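# Flip the upside-down carton and restack it aligned

## Task

A carton resting on top of a stack has its bar code facing down. Turn it over and set it back on top of a stack with the bar code facing up, pointing the same way as the cartons beneath it and squared up with them. Release it so that it stays there without the robot supporting it (anything held in place only by the robot does not count), then open the gripper and move the arms away from it.

## Robot and tools

Robot: two arms, left_arm and right_arm, each with a two-finger parallel gripper. Their bases sit in the scene frame at left_arm (-0.029, +0.335, 0) and right_arm (+0.025, -0.293, 0), both turned slightly about z. Scene frame: origin on the table top midway between the arms, +x out over the table, +z up, left_arm on the +y side. The names left and right do not refer to sides of a camera image.

Gripper frame: the fingers point along the gripper's +z axis and close along its y axis. The reported end_effector_position is the point between the finger pads, roughly 1 cm short of the fingertips. Each gripper also carries a wrist camera mount that can collide with things.

Row format (used by both execute_actions and move): always 16 plain numbers, even if one arm is idle. First 8 are left_arm: x, y, z in metres, then qw, qx, qy, qz (w first), then opening. Next 8 are right_arm in the same order. Positions and quaternions are absolute targets in the scene frame, not offsets. Opening runs from -1 (closed) to +1 (fully open, 0.094 m). To keep an arm still, resend its exact position and quaternion from the last result before it stopped, plus the wanted opening. To hold an orientation, repeat the same quaternion in every row rather than copying the drifting reported one.

execute_actions(actions): a list of up to 15 actions; each action is a list of up to 15 rows, one row per 1/30 s step; if fewer than 15 rows are given, the last row is held for the remaining steps. An empty list just returns the current state and images. Per step, the commanded pose is clipped to within 70 mm and 16 degrees of the measured pose, so far targets take several actions; after an action the arm goes no further than its last clipped pose. If any target is over 0.6 m from the gripper's current position along any gripper axis, that action is refused for both arms; a malformed call, or a first action failing this check, moves nothing.

move(target, speed, blocking): target is one 16-number row of absolute poses; each gripper follows a straight line toward it, both finishing together, lasting 0.5 to 10 s (cut off at 10 s). speed is the path top speed in m/s, 0.002 to 0.5, default 0.25; rotation is capped at twice that in rad/s. Openings are applied at the start. Paths ignore obstacles and the other arm, and grippers can lag, stray or overshoot speed, especially near full reach. Faster contact hits harder, and aiming deeper past a contact pushes harder. With blocking=false the call returns after 0.5 s while motion continues; use wait(0) to check, and stop or wait before sending more rows or moves. The result adds a move: line giving the ending (done, off_target, moving, held, fault) and any limits (paced = pose clipped; held = a check blocked some steps, after which the arm may surge), plus each gripper's remaining distance to its target.

wait(seconds): 0 to 10; the arms keep their last command, a running move continues, and it returns early if that move ends. stop(): brakes a running move (needs stopping room; fingers keep moving). zoom_image(camera, region): camera is cam_head_left or cam_head_right; region [x0, y0, x1, y1] in pixels, origin top-left, at most 504 by 504. read_manual(section) only returns licence texts. finished_scene(scene) ends the current scene, given its number, and reports success; it cannot be undone.

Results: a state line per arm with gripper position and quaternion (reported positions can be off, more at long reach), Hand target lines showing where each controller is now driving, joint positions (last value is finger opening in metres) and joint torques (offset, noisy, not zero in free air), grip_measured on the same -1..1 scale as the command (each gripper may read up to about 1 mm off), step readings with HELD marks when a row was held back, pose unreachable lines when a clearance check altered a command, FAULT and MOTOR HOT lines, and images from cam_head_left then cam_head_right (504x504 each), with calibration values given in the results when they change.

Practical points: arms often finish a centimetre or more away from the target, usually low. Joint limits: waist -2.618 to 3.054, shoulder and elbow 0 to 3.142, wrist pitch and yaw -1.571 to 1.571, wrist roll -2.094 to 2.094 rad; elbows cannot fully straighten. To grip, command an opening about 0.03 below grip_measured; smaller differences grip more lightly. In this task each finger pad pushes only about 13 to 25 N, so heavy or awkwardly held cartons can slip; occasional external tugs or pushes may occur. Do not drop the carton, knock anything off the table, slam into objects, or let the two arms collide or press on each other. Holding loads heats motors: warnings from 75 °C, a 10 s arm stop at 90 °C, and at 100 °C the arm goes limp and falls. Finish with the carton bar code up, aligned with the stack, released, and the gripper opened and withdrawn.

Each tool is called after ">>>" as name(argument=value, ...) on one line, values as JSON.

## Session

>>> execute_actions(actions=[])

Scene clock: 0.00 s.
left_arm: end_effector_position=(+0.4578, +0.1975, +0.3428) grip_measured=+1.000 end_effector_quat_wxyz=(+0.184, -0.315, +0.687, -0.629) | right_arm: end_effector_position=(+0.1477, +0.1131, +0.3008) grip_measured=+1.000 end_effector_quat_wxyz=(+0.280, +0.177, +0.877, +0.347)
Joint positions: left_arm=[-0.157  1.687  1.455  0.021  0.83  -1.558  0.094] | right_arm=[ 1.365  1.605  1.679 -0.917  0.632  1.675  0.094]
Joint velocities: left_arm=[-0.012 -0.002  0.007 -0.007  0.051 -0.037  0.   ] | right_arm=[-0.002 -0.012 -0.017 -0.022 -0.037 -0.037  0.   ]
Joint torques (N m, as the arm reports them, + toward a larger angle): no reading
Motor temperatures (°C, as the motors report them): left_arm=[29 27 26 29 26 28] | right_arm=[28 27 29 26 29 27]
Hand target (left_arm): +0.455, +0.197, +0.354; +0.194, -0.304, +0.685, -0.633
Hand target (right_arm): +0.149, +0.110, +0.304; +0.286, +0.176, +0.877, +0.344

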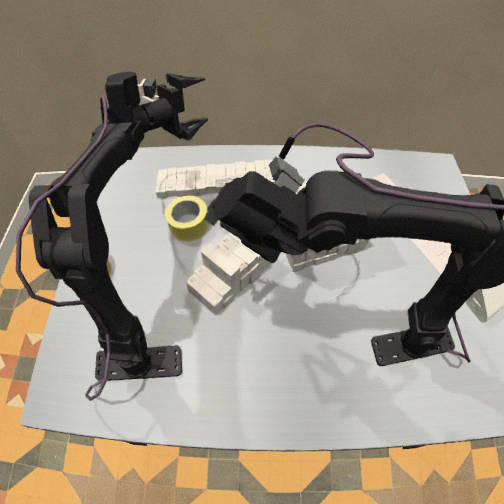

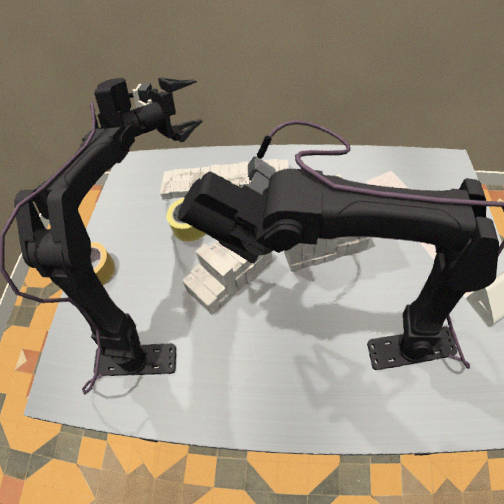

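I'll move both arms aside first so the cameras can see the stacks.

>>> move(target=[0.30,0.42,0.33,0.184,-0.315,0.687,-0.629,1, 0.22,-0.38,0.30,0.1,0.1,0.99,0,1], speed=0.4)

Scene clock: 27.53 s.
left_arm: end_effector_position=(+0.3024, +0.4174, +0.3282) grip_measured=+1.000 end_effector_quat_wxyz=(+0.232, -0.336, +0.645, -0.645) | right_arm: end_effector_position=(+0.2258, -0.3851, +0.2878) grip_measured=+1.000 end_effector_quat_wxyz=(+0.202, +0.097, +0.972, -0.065)
Joint positions: left_arm=[ 0.644  1.476  1.299 -0.807  1.5   -0.723  0.094] | right_arm=[-0.606  1.17   1.578 -1.55  -0.016 -0.244  0.094]
Joint velocities: left_arm=[ 0.002  0.125  0.139 -0.447 -0.037  0.418  0.   ] | right_arm=[-0.007  0.002  0.012  0.007 -0.007 -0.081  0.   ]
Joint torques (N m, as the arm reports them, + toward a larger angle): left_arm=[ 0.63 -4.13  9.04  0.88  0.48  0.09] | right_arm=[-0.52 -1.97  9.68  0.76 -0.12 -0.04]
Motor temperatures (°C, as the motors report them): left_arm=[29 30 28 33 26 28] | right_arm=[29 29 31 28 29 27]
Hand target (left_arm): +0.301, +0.419, +0.331; +0.233, -0.338, +0.646, -0.643
Hand target (right_arm): +0.225, -0.385, +0.297; +0.214, +0.097, +0.970, -0.066
Off the commanded pose (left_arm): 0.004 m, 8 deg.
Off the commanded pose (right_arm): 0.014 m, 14 deg.
joint sent to its limit (right arm) — the command would take joint 4 (wrist pitch) past its lower limit, so that joint was sent only as far as its limit.
move: off_target (left_arm, right_arm); limits=paced

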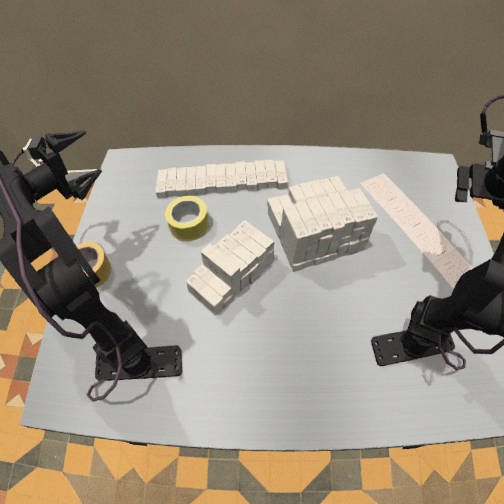

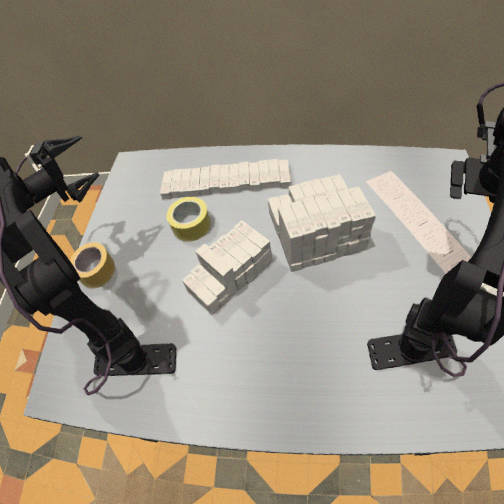

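>>> zoom_image(camera="cam_head_left", region=[175, 210, 285, 320])

>>> zoom_image(camera="cam_head_left", region=[260, 165, 385, 280])

>>> zoom_image(camera="cam_head_left", region=[150, 150, 295, 205])

>>> zoom_image(camera="cam_head_right", region=[172, 210, 282, 320])

>>> zoom_image(camera="cam_head_right", region=[260, 165, 385, 280])

Region (175, 210, 285, 320) of cam_head_left's 504x504 image, scaled by 4.582, with more detail than that image has.

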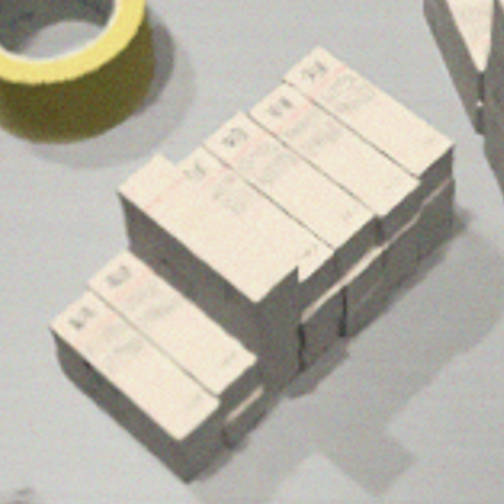

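Region (260, 165, 385, 280) of cam_head_left's 504x504 image, scaled by 4.032, with more detail than that image has; it fills the top 464 rows of this view, and the rest is white.

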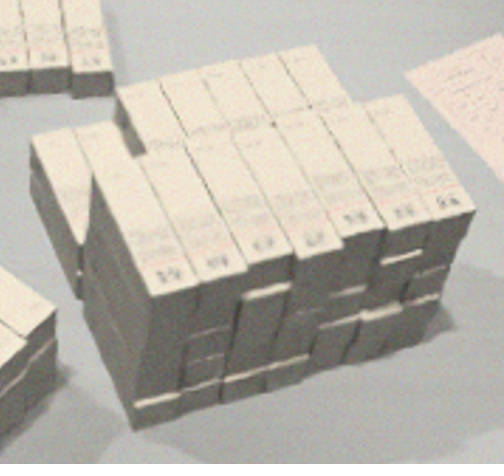

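Region (150, 150, 295, 205) of cam_head_left's 504x504 image, scaled by 3.476, with more detail than that image has; it fills the top 191 rows of this view, and the rest is white.

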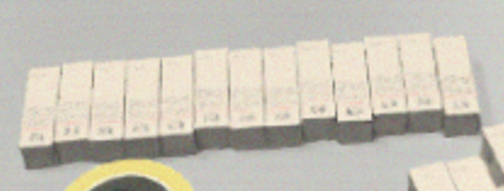

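Region (172, 210, 282, 320) of cam_head_right's 504x504 image, scaled by 4.582, with more detail than that image has.

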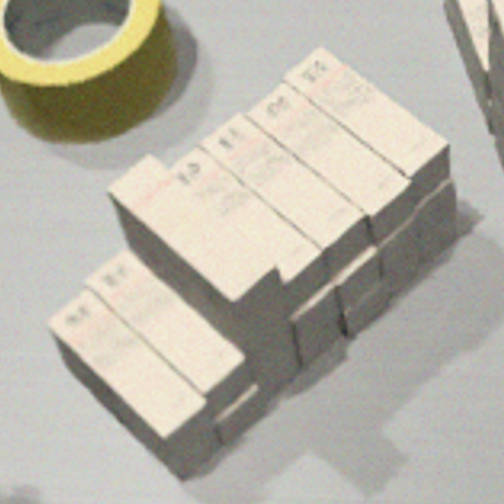

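Region (260, 165, 385, 280) of cam_head_right's 504x504 image, scaled by 4.032, with more detail than that image has; it fills the top 464 rows of this view, and the rest is white.

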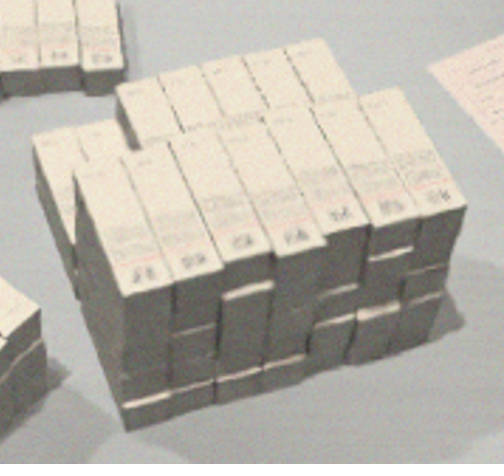

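>>> zoom_image(camera="cam_head_left", region=[192, 235, 252, 295])

>>> zoom_image(camera="cam_head_right", region=[187, 235, 247, 295])

Region (192, 235, 252, 295) of cam_head_left's 504x504 image, scaled by 8.400, with more detail than that image has.

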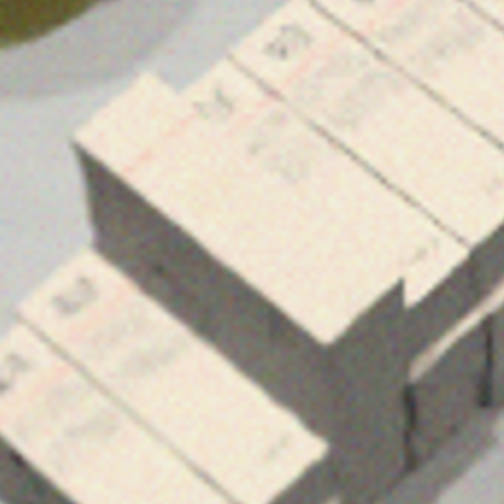

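Region (187, 235, 247, 295) of cam_head_right's 504x504 image, scaled by 8.400, with more detail than that image has.

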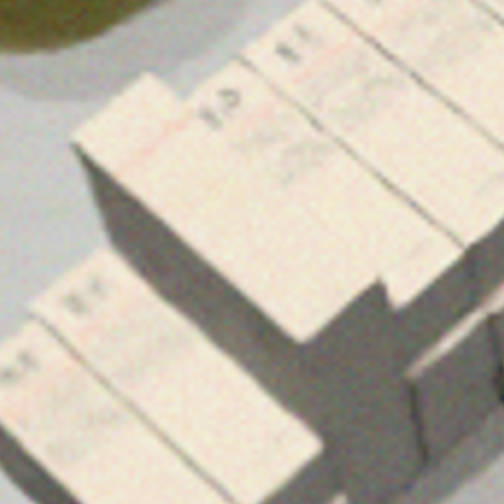

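>>> zoom_image(camera="cam_head_left", region=[85, 320, 195, 400])

>>> zoom_image(camera="cam_head_left", region=[360, 300, 470, 380])

>>> zoom_image(camera="cam_head_right", region=[80, 320, 190, 400])

>>> zoom_image(camera="cam_head_right", region=[360, 305, 470, 385])

Region (85, 320, 195, 400) of cam_head_left's 504x504 image, scaled by 4.582, with more detail than that image has; it fills the top 367 rows of this view, and the rest is white.

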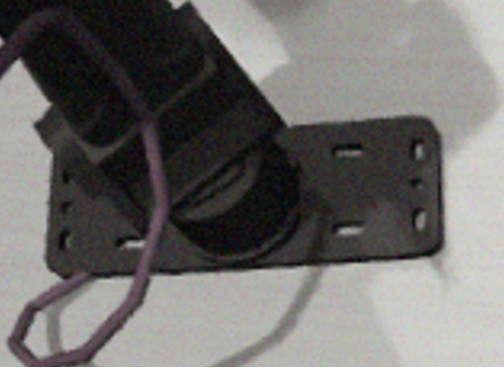

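Region (360, 300, 470, 380) of cam_head_left's 504x504 image, scaled by 4.582, with more detail than that image has; it fills the top 367 rows of this view, and the rest is white.

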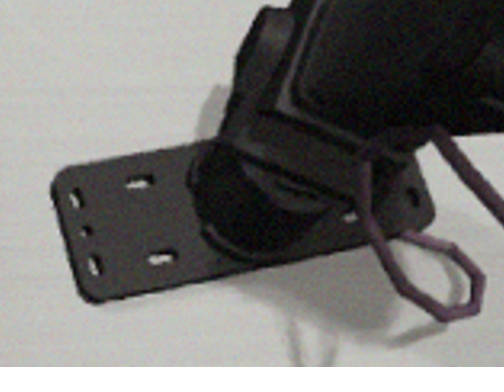

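Region (80, 320, 190, 400) of cam_head_right's 504x504 image, scaled by 4.582, with more detail than that image has; it fills the top 367 rows of this view, and the rest is white.

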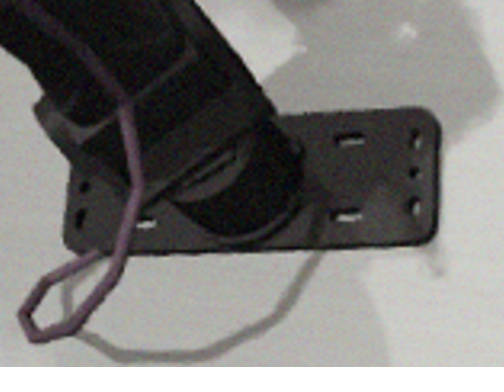

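Region (360, 305, 470, 385) of cam_head_right's 504x504 image, scaled by 4.582, with more detail than that image has; it fills the top 367 rows of this view, and the rest is white.

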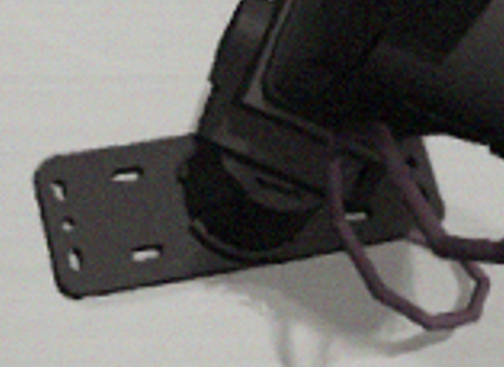

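The upside-down carton is the top one in column 3 of the middle stack. The right arm will pick it and hand it to the left arm from the opposite face, and the left arm will put it back.

>>> move(target=[0.33,0.38,0.30,0.5,-0.5,0.5,-0.5,1, 0.166,0.135,0.16,0.1896,-0.4009,0.8922,0.0852,0.4], speed=0.35)

Scene clock: 149.87 s.
left_arm: end_effector_position=(+0.3326, +0.3821, +0.2910) grip_measured=+1.000 end_effector_quat_wxyz=(+0.487, -0.510, +0.511, -0.492) | right_arm: end_effector_position=(+0.1624, +0.1349, +0.1509) grip_measured=+0.402 end_effector_quat_wxyz=(+0.190, -0.396, +0.894, +0.091)
Joint positions: left_arm=[ 0.108  0.965  0.591  0.331  0.256 -1.564  0.094] | right_arm=[ 1.171  1.897  1.696 -0.986  0.186  0.461  0.066]
Joint velocities: left_arm=[ 0.007 -0.007  0.002  0.022 -0.051 -0.022  0.   ] | right_arm=[ 0.012  0.002 -0.017 -0.007 -0.066 -0.037 -0.   ]
Joint torques (N m, as the arm reports them, + toward a larger angle): left_arm=[-1.01 -2.48  7.12  2.25 -0.13  0.06] | right_arm=[  0.47 -10.33  11.2    0.77   0.09   0.  ]
Motor temperatures (°C, as the motors report them): left_arm=[29 29 31 32 27 28] | right_arm=[29 27 34 29 29 27]
Hand target (left_arm): +0.331, +0.380, +0.298; +0.497, -0.500, +0.507, -0.496
Hand target (right_arm): +0.162, +0.143, +0.161; +0.199, -0.397, +0.890, +0.103
Off the commanded pose (left_arm): 0.010 m, 2 deg.
Off the commanded pose (right_arm): 0.010 m, 1 deg.
move: done

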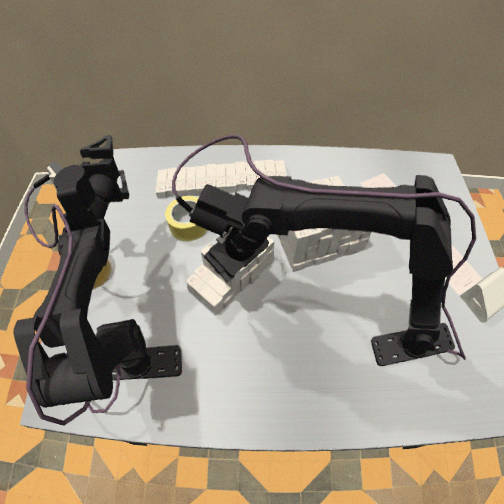

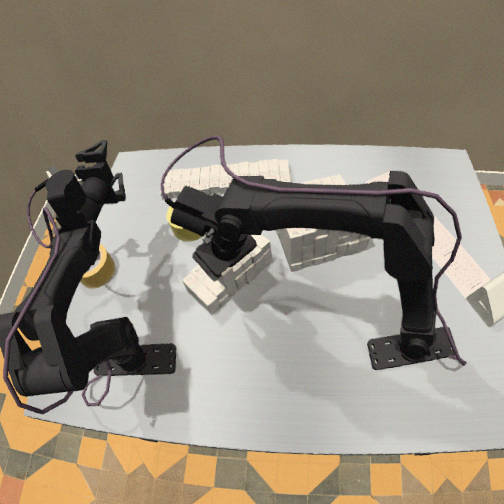

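>>> zoom_image(camera="cam_head_left", region=[175, 200, 285, 310])

>>> zoom_image(camera="cam_head_right", region=[170, 200, 280, 310])

Region (175, 200, 285, 310) of cam_head_left's 504x504 image, scaled by 4.582, with more detail than that image has.

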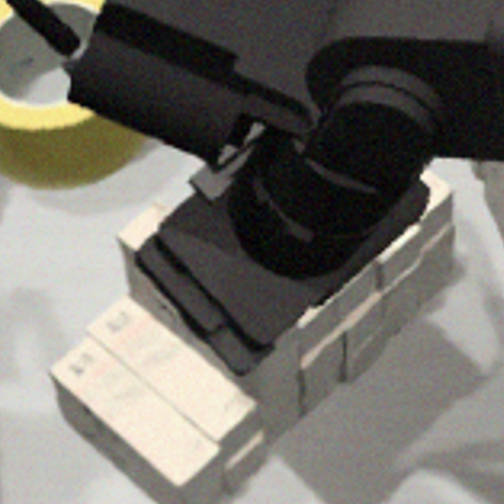

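Region (170, 200, 280, 310) of cam_head_right's 504x504 image, scaled by 4.582, with more detail than that image has.

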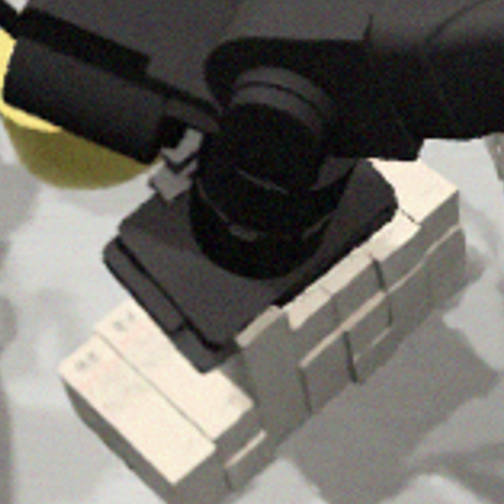

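>>> move(target=[0.33,0.38,0.30,0.5,-0.5,0.5,-0.5,1, 0.166,0.135,0.143,0.0477,-0.4093,0.9108,0.0214,0.4], speed=0.25)

>>> zoom_image(camera="cam_head_left", region=[175, 200, 285, 310])

>>> zoom_image(camera="cam_head_right", region=[170, 200, 280, 310])

Scene clock: 176.47 s.
left_arm: end_effector_position=(+0.3327, +0.3839, +0.2953) grip_measured=+1.000 end_effector_quat_wxyz=(+0.493, -0.509, +0.504, -0.494) | right_arm: end_effector_position=(+0.1624, +0.1325, +0.1391) grip_measured=+0.402 end_effector_quat_wxyz=(+0.049, -0.413, +0.909, +0.017)
Joint positions: left_arm=[ 0.108  0.965  0.591  0.348  0.246 -1.57   0.094] | right_arm=[ 1.116  2.218  2.205 -1.467  0.051  0.421  0.066]
Joint velocities: left_arm=[-0.007  0.002 -0.012 -0.095 -0.037  0.037  0.   ] | right_arm=[ 0.012 -0.007  0.002  0.022 -0.007  0.022 -0.002]
Joint torques (N m, as the arm reports them, + toward a larger angle): left_arm=[-1.2  -2.64  6.37  2.27 -0.15  0.  ] | right_arm=[ -0.68 -11.89  10.47   0.22   0.02  -0.01]
Motor temperatures (°C, as the motors report them): left_arm=[29 29 30 37 27 28] | right_arm=[29 31 35 30 29 27]
Hand target (left_arm): +0.330, +0.380, +0.300; +0.500, -0.500, +0.500, -0.500
Hand target (right_arm): +0.166, +0.135, +0.141; +0.049, -0.411, +0.910, +0.020
Off the commanded pose (left_arm): 0.007 m, 2 deg.
Off the commanded pose (right_arm): 0.006 m, 1 deg.
move: done

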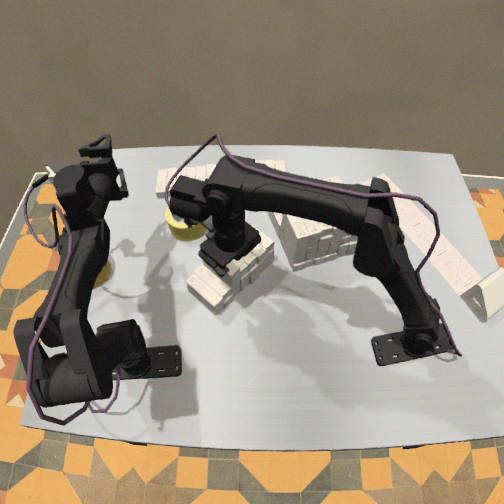

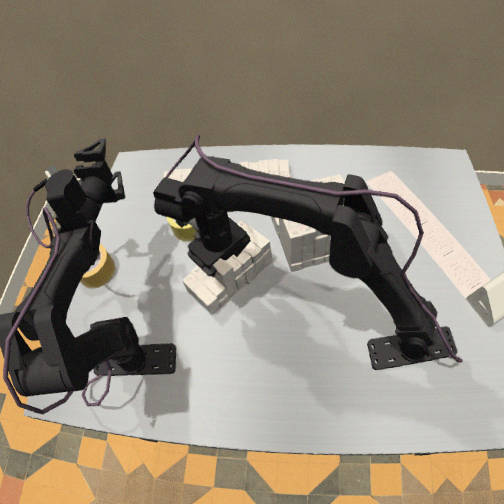

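Region (175, 200, 285, 310) of cam_head_left's 504x504 image, scaled by 4.582, with more detail than that image has.

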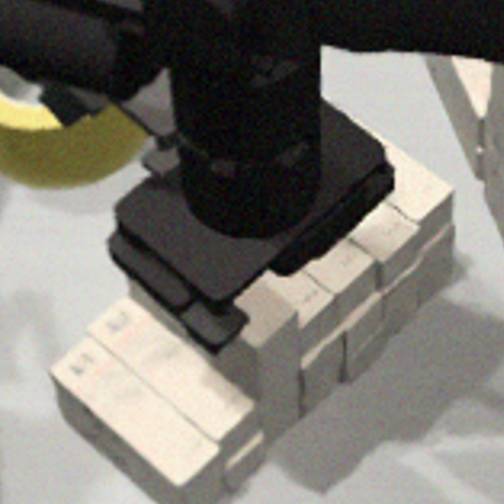

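Region (170, 200, 280, 310) of cam_head_right's 504x504 image, scaled by 4.582, with more detail than that image has.

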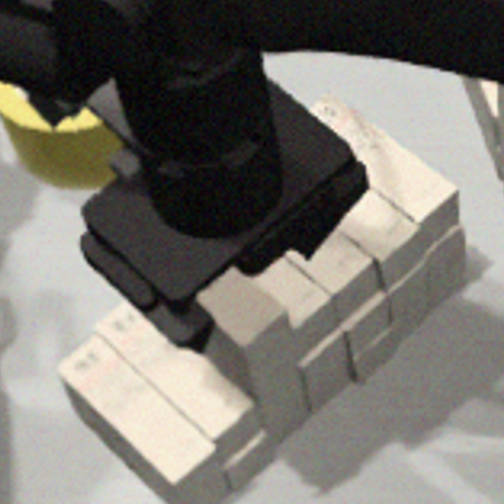

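>>> zoom_image(camera="cam_head_right", region=[195, 230, 255, 290])

>>> zoom_image(camera="cam_head_left", region=[40, 125, 140, 225])

Region (195, 230, 255, 290) of cam_head_right's 504x504 image, scaled by 8.400, with more detail than that image has.

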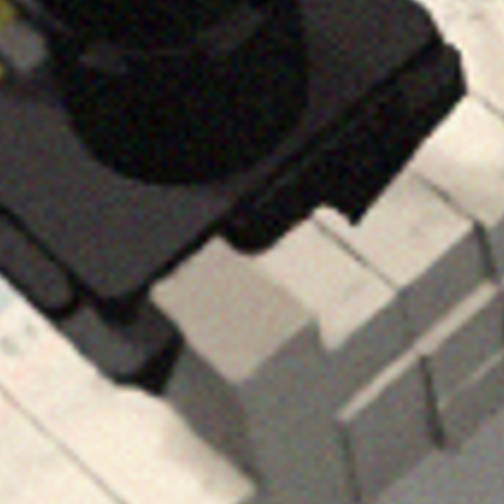

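Region (40, 125, 140, 225) of cam_head_left's 504x504 image, scaled by 5.040, with more detail than that image has.

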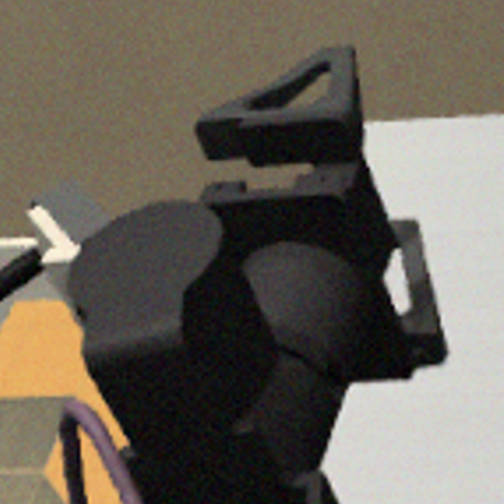

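>>> zoom_image(camera="cam_head_left", region=[203, 230, 263, 290])

Region (203, 230, 263, 290) of cam_head_left's 504x504 image, scaled by 8.400, with more detail than that image has.

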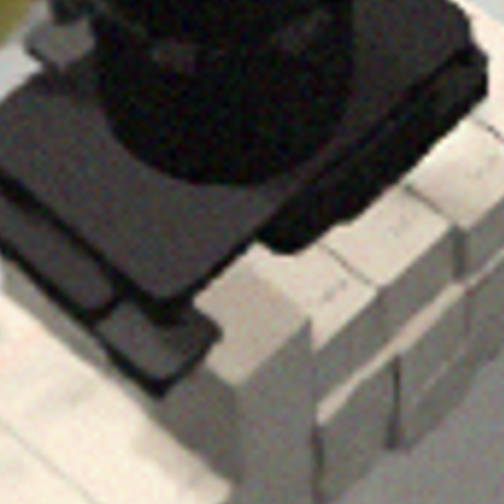

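>>> move(target=[0.33,0.38,0.30,0.5,-0.5,0.5,-0.5,1, 0.1671,0.1407,0.121,0.0477,-0.4093,0.9108,0.0214,0.1], speed=0.05)

>>> zoom_image(camera="cam_head_left", region=[203, 235, 263, 295])

>>> zoom_image(camera="cam_head_right", region=[195, 235, 255, 295])

Scene clock: 240.90 s.
left_arm: end_effector_position=(+0.3327, +0.3839, +0.2955) grip_measured=+1.000 end_effector_quat_wxyz=(+0.493, -0.509, +0.504, -0.494) | right_arm: end_effector_position=(+0.1648, +0.1434, +0.1403) grip_measured=+0.102 end_effector_quat_wxyz=(+0.062, -0.412, +0.908, +0.036)
Joint positions: left_arm=[ 0.108  0.965  0.591  0.349  0.246 -1.571  0.094] | right_arm=[ 1.116  2.218  2.205 -1.422  0.046  0.421  0.052]
Joint velocities: left_arm=[-0.007 -0.042 -0.007 -0.007 -0.007  0.051  0.   ] | right_arm=[ 0.007  0.017 -0.002 -0.037  0.022  0.007 -0.001]
Joint torques (N m, as the arm reports them, + toward a larger angle): left_arm=[-1.24 -2.68  6.47  2.29 -0.15 -0.02] | right_arm=[ -0.66 -10.96   4.98   0.48  -0.01   0.03]
Motor temperatures (°C, as the motors report them): left_arm=[29 29 30 41 27 28] | right_arm=[29 34 35 28 29 27]
Hand target (left_arm): +0.330, +0.380, +0.300; +0.500, -0.500, +0.500, -0.500
Hand target (right_arm): +0.167, +0.140, +0.121; +0.047, -0.409, +0.911, +0.021
Off the commanded pose (left_arm): 0.007 m, 1 deg.
Off the commanded pose (right_arm): 0.020 m, 2 deg.
move: off_target (right_arm)

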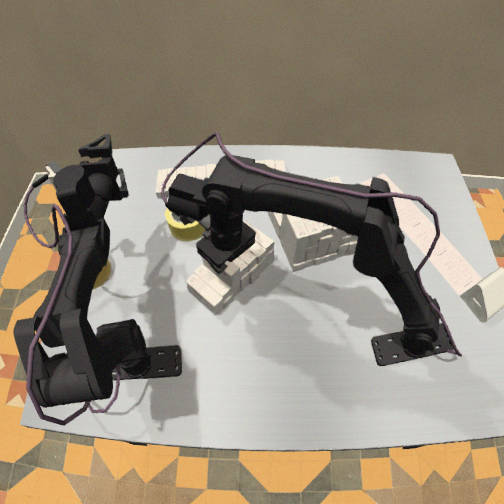

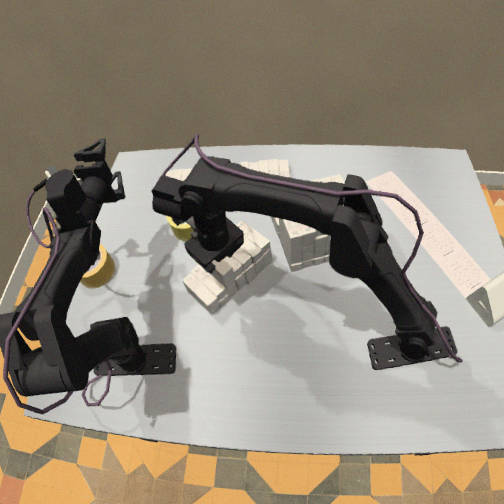

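Region (203, 235, 263, 295) of cam_head_left's 504x504 image, scaled by 8.400, with more detail than that image has.

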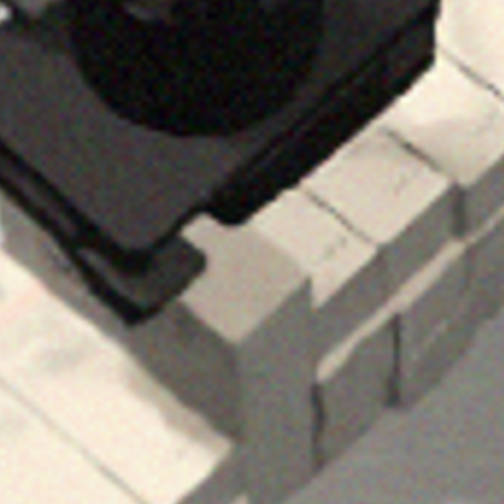

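Region (195, 235, 255, 295) of cam_head_right's 504x504 image, scaled by 8.400, with more detail than that image has.

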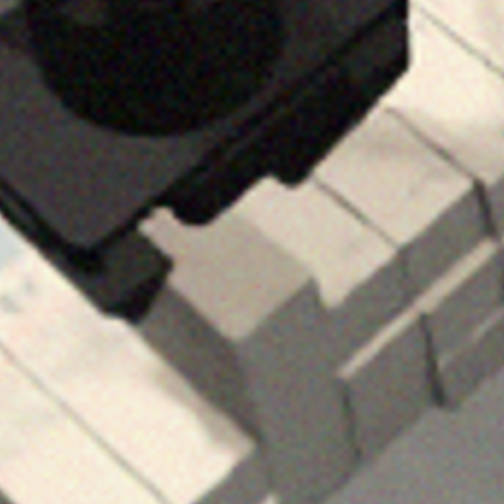

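>>> move(target=[0.33,0.38,0.30,0.5,-0.5,0.5,-0.5,1, 0.1671,0.1407,0.110,0.0477,-0.4093,0.9108,0.0214,0.1], speed=0.05)

>>> zoom_image(camera="cam_head_left", region=[203, 235, 263, 295])

>>> zoom_image(camera="cam_head_right", region=[195, 235, 255, 295])

Scene clock: 249.93 s.
left_arm: end_effector_position=(+0.3327, +0.3839, +0.2955) grip_measured=+1.000 end_effector_quat_wxyz=(+0.493, -0.509, +0.504, -0.494) | right_arm: end_effector_position=(+0.1644, +0.1418, +0.1227) grip_measured=+0.102 end_effector_quat_wxyz=(+0.056, -0.412, +0.909, +0.028)
Joint positions: left_arm=[ 0.108  0.965  0.591  0.349  0.246 -1.571  0.094] | right_arm=[ 1.116  2.218  2.136 -1.374  0.046  0.421  0.052]
Joint velocities: left_arm=[ 0.012 -0.012 -0.012  0.037  0.007 -0.066  0.   ] | right_arm=[ 0.002 -0.002  0.002  0.022 -0.037 -0.007  0.001]
Joint torques (N m, as the arm reports them, + toward a larger angle): left_arm=[-1.18 -2.7   6.35  2.26 -0.14  0.01] | right_arm=[ -0.67 -11.55   5.87   0.43  -0.04   0.04]
Motor temperatures (°C, as the motors report them): left_arm=[29 29 30 41 27 28] | right_arm=[29 34 34 28 29 27]
Hand target (left_arm): +0.330, +0.380, +0.300; +0.500, -0.500, +0.500, -0.500
Hand target (right_arm): +0.167, +0.141, +0.110; +0.048, -0.410, +0.911, +0.021
Off the commanded pose (left_arm): 0.007 m, 1 deg.
Off the commanded pose (right_arm): 0.013 m, 1 deg.
move: off_target (right_arm)

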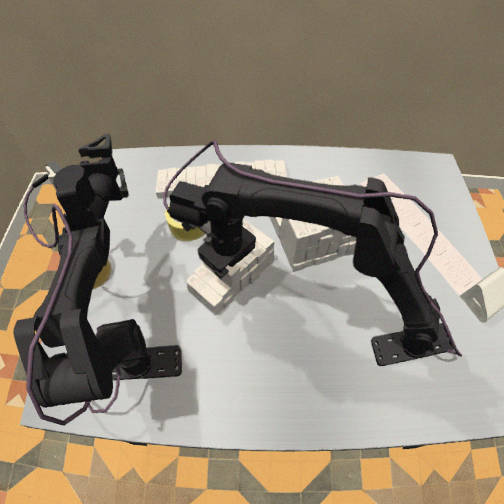

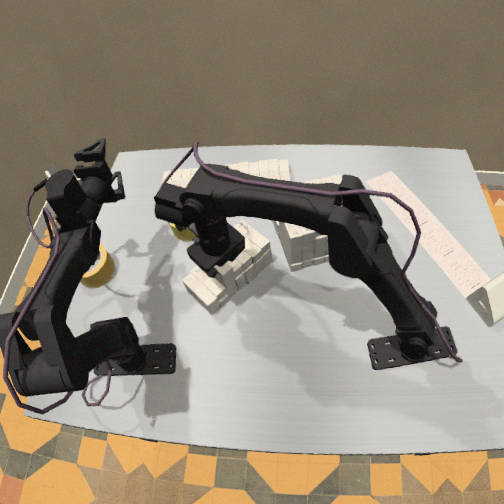

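Region (203, 235, 263, 295) of cam_head_left's 504x504 image, scaled by 8.400, with more detail than that image has.

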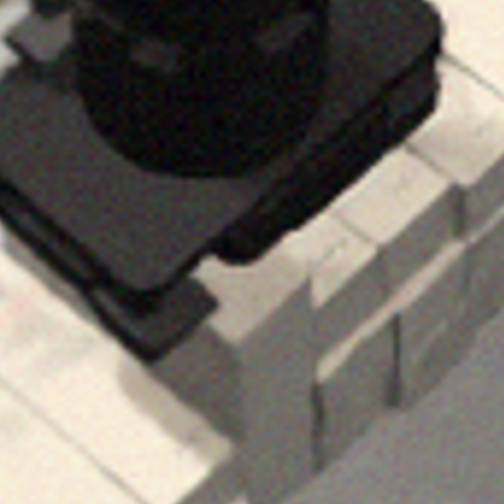

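Region (195, 235, 255, 295) of cam_head_right's 504x504 image, scaled by 8.400, with more detail than that image has.

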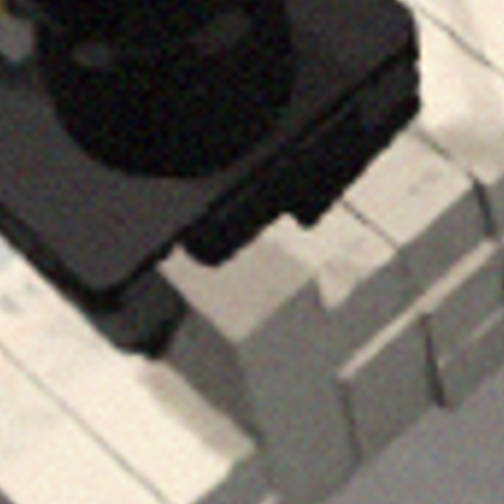

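>>> execute_actions(actions=[[[0.33,0.38,0.30,0.5,-0.5,0.5,-0.5,1, 0.1671,0.1407,0.110,0.0477,-0.4093,0.9108,0.0214,0.0],[0.33,0.38,0.30,0.5,-0.5,0.5,-0.5,1, 0.1671,0.1407,0.110,0.0477,-0.4093,0.9108,0.0214,-0.05],[0.33,0.38,0.30,0.5,-0.5,0.5,-0.5,1, 0.1671,0.1407,0.110,0.0477,-0.4093,0.9108,0.0214,-0.1],[0.33,0.38,0.30,0.5,-0.5,0.5,-0.5,1, 0.1671,0.1407,0.110,0.0477,-0.4093,0.9108,0.0214,-0.14],[0.33,0.38,0.30,0.5,-0.5,0.5,-0.5,1, 0.1671,0.1407,0.110,0.0477,-0.4093,0.9108,0.0214,-0.18],[0.33,0.38,0.30,0.5,-0.5,0.5,-0.5,1, 0.1671,0.1407,0.110,0.0477,-0.4093,0.9108,0.0214,-0.22],[0.33,0.38,0.30,0.5,-0.5,0.5,-0.5,1, 0.1671,0.1407,0.110,0.0477,-0.4093,0.9108,0.0214,-0.25]]])

>>> zoom_image(camera="cam_head_left", region=[203, 235, 263, 295])

>>> zoom_image(camera="cam_head_right", region=[195, 235, 255, 295])

Scene clock: 274.13 s.
left_arm: end_effector_position=(+0.3327, +0.3839, +0.2955) grip_measured=+1.000 end_effector_quat_wxyz=(+0.493, -0.509, +0.504, -0.494) | right_arm: end_effector_position=(+0.1646, +0.1427, +0.1228) grip_measured=-0.248 end_effector_quat_wxyz=(+0.057, -0.412, +0.909, +0.030)
Joint positions: left_arm=[ 0.108  0.965  0.591  0.349  0.246 -1.571  0.094] | right_arm=[ 1.116  2.218  2.136 -1.37   0.046  0.421  0.035]
Joint velocities: left_arm=[ 0.002 -0.007 -0.007 -0.007 -0.037 -0.037  0.   ] | right_arm=[-0.017 -0.012 -0.007  0.007  0.125  0.066  0.   ]
Joint torques (N m, as the arm reports them, + toward a larger angle): left_arm=[-1.21 -2.69  6.39  2.29 -0.15 -0.01] | right_arm=[ -0.44 -11.8    6.03   0.46   0.02   0.04]
Motor temperatures (°C, as the motors report them): left_arm=[29 29 30 42 27 28] | right_arm=[29 35 33 28 29 27]
Hand target (left_arm): +0.330, +0.380, +0.300; +0.500, -0.500, +0.500, -0.500
Hand target (right_arm): +0.167, +0.141, +0.110; +0.048, -0.409, +0.911, +0.021
Off the commanded pose (left_arm): 0.007 m, 1 deg.
Off the commanded pose (right_arm): 0.013 m, 1 deg.
Step readings (end_effector_position):
0: left_arm (+0.3327, +0.3839, +0.2955) | right_arm (+0.1646, +0.1426, +0.1228)
1: left_arm (+0.3327, +0.3839, +0.2955) | right_arm (+0.1646, +0.1426, +0.1228)
2: left_arm (+0.3327, +0.3839, +0.2955) | right_arm (+0.1646, +0.1426, +0.1228)
4: left_arm (+0.3327, +0.3839, +0.2955) | right_arm (+0.1646, +0.1427, +0.1228)
8: left_arm (+0.3327, +0.3839, +0.2955) | right_arm (+0.1646, +0.1427, +0.1228)
15: end_effector_position above

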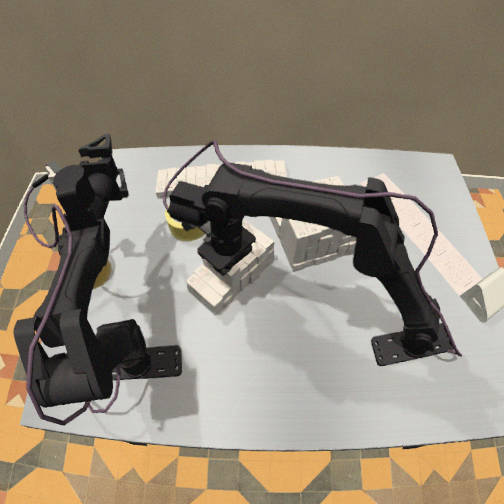

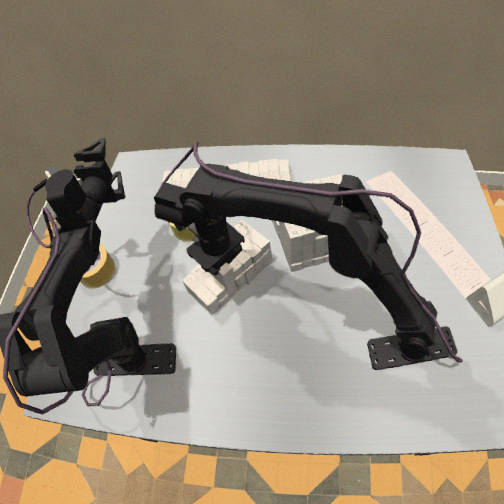

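Region (203, 235, 263, 295) of cam_head_left's 504x504 image, scaled by 8.400, with more detail than that image has.

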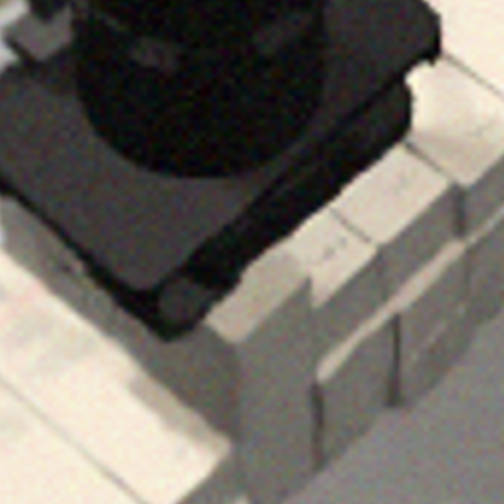

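Region (195, 235, 255, 295) of cam_head_right's 504x504 image, scaled by 8.400, with more detail than that image has.

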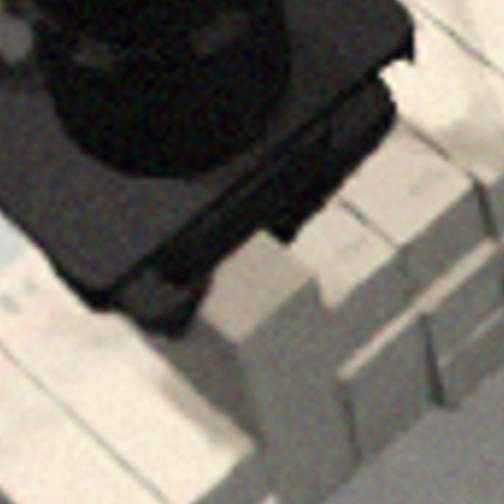

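>>> execute_actions(actions=[[[0.33,0.38,0.30,0.5,-0.5,0.5,-0.5,1, 0.1671,0.1407,0.110,0.0477,-0.4093,0.9108,0.0214,-0.28],[0.33,0.38,0.30,0.5,-0.5,0.5,-0.5,1, 0.1671,0.1407,0.110,0.0477,-0.4093,0.9108,0.0214,-0.31],[0.33,0.38,0.30,0.5,-0.5,0.5,-0.5,1, 0.1671,0.1407,0.110,0.0477,-0.4093,0.9108,0.0214,-0.34],[0.33,0.38,0.30,0.5,-0.5,0.5,-0.5,1, 0.1671,0.1407,0.110,0.0477,-0.4093,0.9108,0.0214,-0.36],[0.33,0.38,0.30,0.5,-0.5,0.5,-0.5,1, 0.1671,0.1407,0.110,0.0477,-0.4093,0.9108,0.0214,-0.38],[0.33,0.38,0.30,0.5,-0.5,0.5,-0.5,1, 0.1671,0.1407,0.110,0.0477,-0.4093,0.9108,0.0214,-0.40],[0.33,0.38,0.30,0.5,-0.5,0.5,-0.5,1, 0.1671,0.1407,0.110,0.0477,-0.4093,0.9108,0.0214,-0.42],[0.33,0.38,0.30,0.5,-0.5,0.5,-0.5,1, 0.1671,0.1407,0.110,0.0477,-0.4093,0.9108,0.0214,-0.44],[0.33,0.38,0.30,0.5,-0.5,0.5,-0.5,1, 0.1671,0.1407,0.110,0.0477,-0.4093,0.9108,0.0214,-0.46],[0.33,0.38,0.30,0.5,-0.5,0.5,-0.5,1, 0.1671,0.1407,0.110,0.0477,-0.4093,0.9108,0.0214,-0.48],[0.33,0.38,0.30,0.5,-0.5,0.5,-0.5,1, 0.1671,0.1407,0.110,0.0477,-0.4093,0.9108,0.0214,-0.50]]])

>>> zoom_image(camera="cam_head_left", region=[203, 235, 263, 295])

>>> zoom_image(camera="cam_head_right", region=[195, 235, 255, 295])

Scene clock: 289.33 s.
left_arm: end_effector_position=(+0.3327, +0.3839, +0.2955) grip_measured=+1.000 end_effector_quat_wxyz=(+0.493, -0.509, +0.504, -0.494) | right_arm: end_effector_position=(+0.1647, +0.1428, +0.1228) grip_measured=-0.406 end_effector_quat_wxyz=(+0.057, -0.412, +0.909, +0.030)
Joint positions: left_arm=[ 0.108  0.965  0.591  0.349  0.246 -1.571  0.094] | right_arm=[ 1.116  2.218  2.136 -1.369  0.046  0.421  0.028]
Joint velocities: left_arm=[-0.002 -0.007  0.002  0.007 -0.022 -0.051  0.   ] | right_arm=[ 0.017  0.002 -0.002 -0.037 -0.081  0.051  0.   ]
Joint torques (N m, as the arm reports them, + toward a larger angle): left_arm=[-1.23 -2.61  6.35  2.27 -0.16  0.  ] | right_arm=[ -0.65 -11.79   5.91   0.43  -0.01   0.06]
Motor temperatures (°C, as the motors report them): left_arm=[29 29 30 43 27 28] | right_arm=[29 36 33 28 29 27]
Hand target (left_arm): +0.330, +0.380, +0.300; +0.500, -0.500, +0.500, -0.500
Hand target (right_arm): +0.167, +0.141, +0.110; +0.048, -0.409, +0.911, +0.021
Off the commanded pose (left_arm): 0.007 m, 1 deg.
Off the commanded pose (right_arm): 0.013 m, 1 deg.
Step readings (end_effector_position):
0: left_arm (+0.3327, +0.3839, +0.2955) | right_arm (+0.1647, +0.1428, +0.1228)
1: left_arm (+0.3327, +0.3839, +0.2955) | right_arm (+0.1647, +0.1428, +0.1228)
2: left_arm (+0.3327, +0.3839, +0.2955) | right_arm (+0.1647, +0.1428, +0.1228)
4: left_arm (+0.3327, +0.3839, +0.2955) | right_arm (+0.1647, +0.1428, +0.1228)
8: left_arm (+0.3327, +0.3839, +0.2955) | right_arm (+0.1647, +0.1428, +0.1228)
15: end_effector_position above

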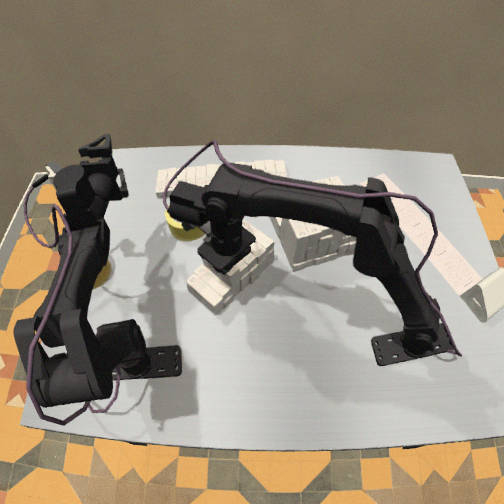

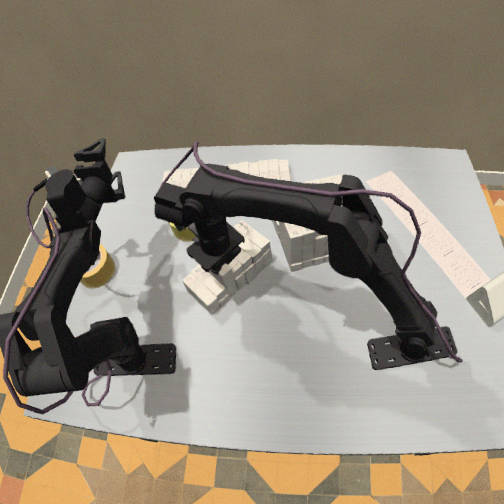

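Region (203, 235, 263, 295) of cam_head_left's 504x504 image, scaled by 8.400, with more detail than that image has.

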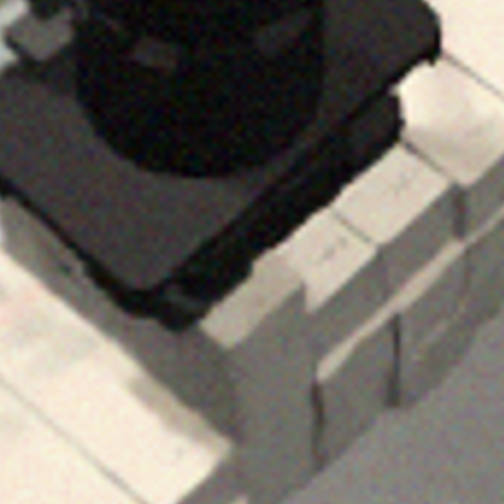

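Region (195, 235, 255, 295) of cam_head_right's 504x504 image, scaled by 8.400, with more detail than that image has.

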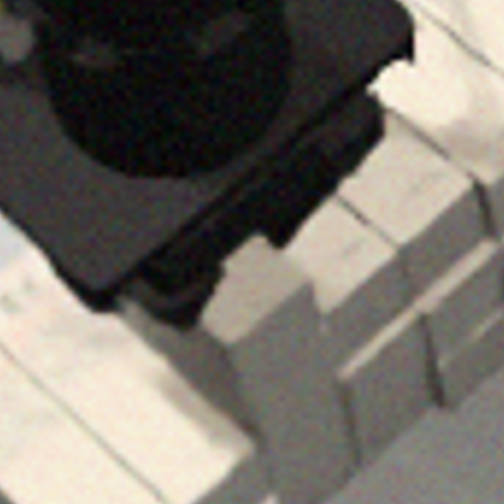

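>>> execute_actions(actions=[[[0.33,0.38,0.30,0.5,-0.5,0.5,-0.5,1, 0.1671,0.1407,0.110,0.0477,-0.4093,0.9108,0.0214,-0.3],[0.33,0.38,0.30,0.5,-0.5,0.5,-0.5,1, 0.1671,0.1407,0.110,0.0477,-0.4093,0.9108,0.0214,-0.2],[0.33,0.38,0.30,0.5,-0.5,0.5,-0.5,1, 0.1671,0.1407,0.110,0.0477,-0.4093,0.9108,0.0214,-0.2],[0.33,0.38,0.30,0.5,-0.5,0.5,-0.5,1, 0.1671,0.1407,0.110,0.0477,-0.4093,0.9108,0.0214,-0.2],[0.33,0.38,0.30,0.5,-0.5,0.5,-0.5,1, 0.1671,0.1407,0.109,0.0477,-0.4093,0.9108,0.0214,-0.2],[0.33,0.38,0.30,0.5,-0.5,0.5,-0.5,1, 0.1671,0.1407,0.108,0.0477,-0.4093,0.9108,0.0214,-0.2],[0.33,0.38,0.30,0.5,-0.5,0.5,-0.5,1, 0.1671,0.1405,0.1065,0.0477,-0.4093,0.9108,0.0214,-0.2],[0.33,0.38,0.30,0.5,-0.5,0.5,-0.5,1, 0.1671,0.1403,0.105,0.0477,-0.4093,0.9108,0.0214,-0.2],[0.33,0.38,0.30,0.5,-0.5,0.5,-0.5,1, 0.1671,0.1401,0.1035,0.0477,-0.4093,0.9108,0.0214,-0.2],[0.33,0.38,0.30,0.5,-0.5,0.5,-0.5,1, 0.1671,0.1399,0.102,0.0477,-0.4093,0.9108,0.0214,-0.2],[0.33,0.38,0.30,0.5,-0.5,0.5,-0.5,1, 0.1671,0.1397,0.1005,0.0477,-0.4093,0.9108,0.0214,-0.2],[0.33,0.38,0.30,0.5,-0.5,0.5,-0.5,1, 0.1671,0.1395,0.099,0.0477,-0.4093,0.9108,0.0214,-0.2],[0.33,0.38,0.30,0.5,-0.5,0.5,-0.5,1, 0.1671,0.1395,0.098,0.0477,-0.4093,0.9108,0.0214,-0.2],[0.33,0.38,0.30,0.5,-0.5,0.5,-0.5,1, 0.1671,0.1395,0.097,0.0477,-0.4093,0.9108,0.0214,-0.2]],[[0.33,0.38,0.30,0.5,-0.5,0.5,-0.5,1, 0.1671,0.1395,0.097,0.0477,-0.4093,0.9108,0.0214,-0.2]]])

Scene clock: 314.07 s.
left_arm: end_effector_position=(+0.3327, +0.3839, +0.2955) grip_measured=+1.000 end_effector_quat_wxyz=(+0.493, -0.509, +0.504, -0.494) | right_arm: end_effector_position=(+0.1642, +0.1416, +0.1042) grip_measured=-0.202 end_effector_quat_wxyz=(+0.052, -0.413, +0.909, +0.025)
Joint positions: left_arm=[ 0.108  0.965  0.591  0.349  0.246 -1.571  0.094] | right_arm=[ 1.116  2.218  2.064 -1.311  0.046  0.421  0.038]
Joint velocities: left_arm=[ 0.012 -0.007  0.002  0.007 -0.051 -0.051  0.   ] | right_arm=[-0.002 -0.002 -0.002 -0.007  0.007  0.022 -0.   ]
Joint torques (N m, as the arm reports them, + toward a larger angle): left_arm=[-1.13 -2.68  6.33  2.28 -0.13 -0.01] | right_arm=[ -0.67 -12.82   6.05   0.38  -0.01   0.01]
Motor temperatures (°C, as the motors report them): left_arm=[29 29 30 44 27 28] | right_arm=[29 36 33 28 29 27]
Hand target (left_arm): +0.330, +0.380, +0.300; +0.500, -0.500, +0.500, -0.500
Hand target (right_arm): +0.167, +0.140, +0.097; +0.048, -0.409, +0.911, +0.021
Off the commanded pose (left_arm): 0.007 m, 1 deg.
Off the commanded pose (right_arm): 0.008 m, 1 deg.
Step readings (end_effector_position; steps 1 to 15: 1st action; 16 to 30: 2nd action):
0: left_arm (+0.3327, +0.3839, +0.2955) | right_arm (+0.1647, +0.1428, +0.1228)
1: left_arm (+0.3327, +0.3839, +0.2955) | right_arm (+0.1646, +0.1428, +0.1228)
2: left_arm (+0.3327, +0.3839, +0.2955) | right_arm (+0.1646, +0.1428, +0.1228)
4: left_arm (+0.3327, +0.3839, +0.2955) | right_arm (+0.1646, +0.1428, +0.1228)
8: left_arm (+0.3327, +0.3839, +0.2955) | right_arm (+0.1648, +0.1434, +0.1209)
15: left_arm (+0.3327, +0.3839, +0.2955) | right_arm (+0.1632, +0.1382, +0.1053)
16: left_arm (+0.3327, +0.3839, +0.2955) | right_arm (+0.1631, +0.1381, +0.1044)
17: left_arm (+0.3327, +0.3839, +0.2955) | right_arm (+0.1632, +0.1383, +0.1040)
19: left_arm (+0.3327, +0.3839, +0.2955) | right_arm (+0.1635, +0.1393, +0.1040)
23: left_arm (+0.3327, +0.3839, +0.2955) | right_arm (+0.1640, +0.1408, +0.1042)
30: end_effector_position above

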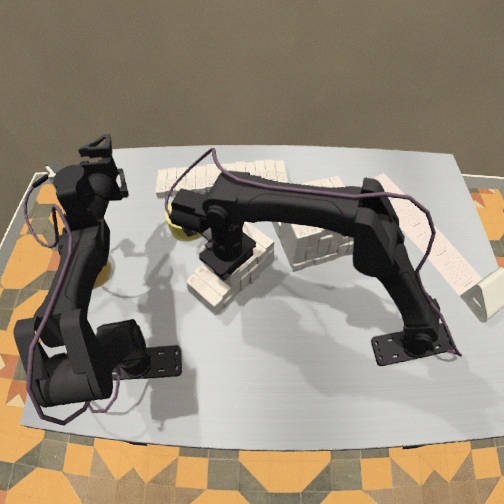

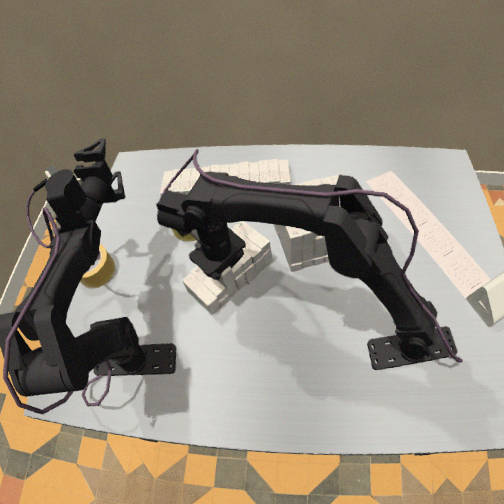

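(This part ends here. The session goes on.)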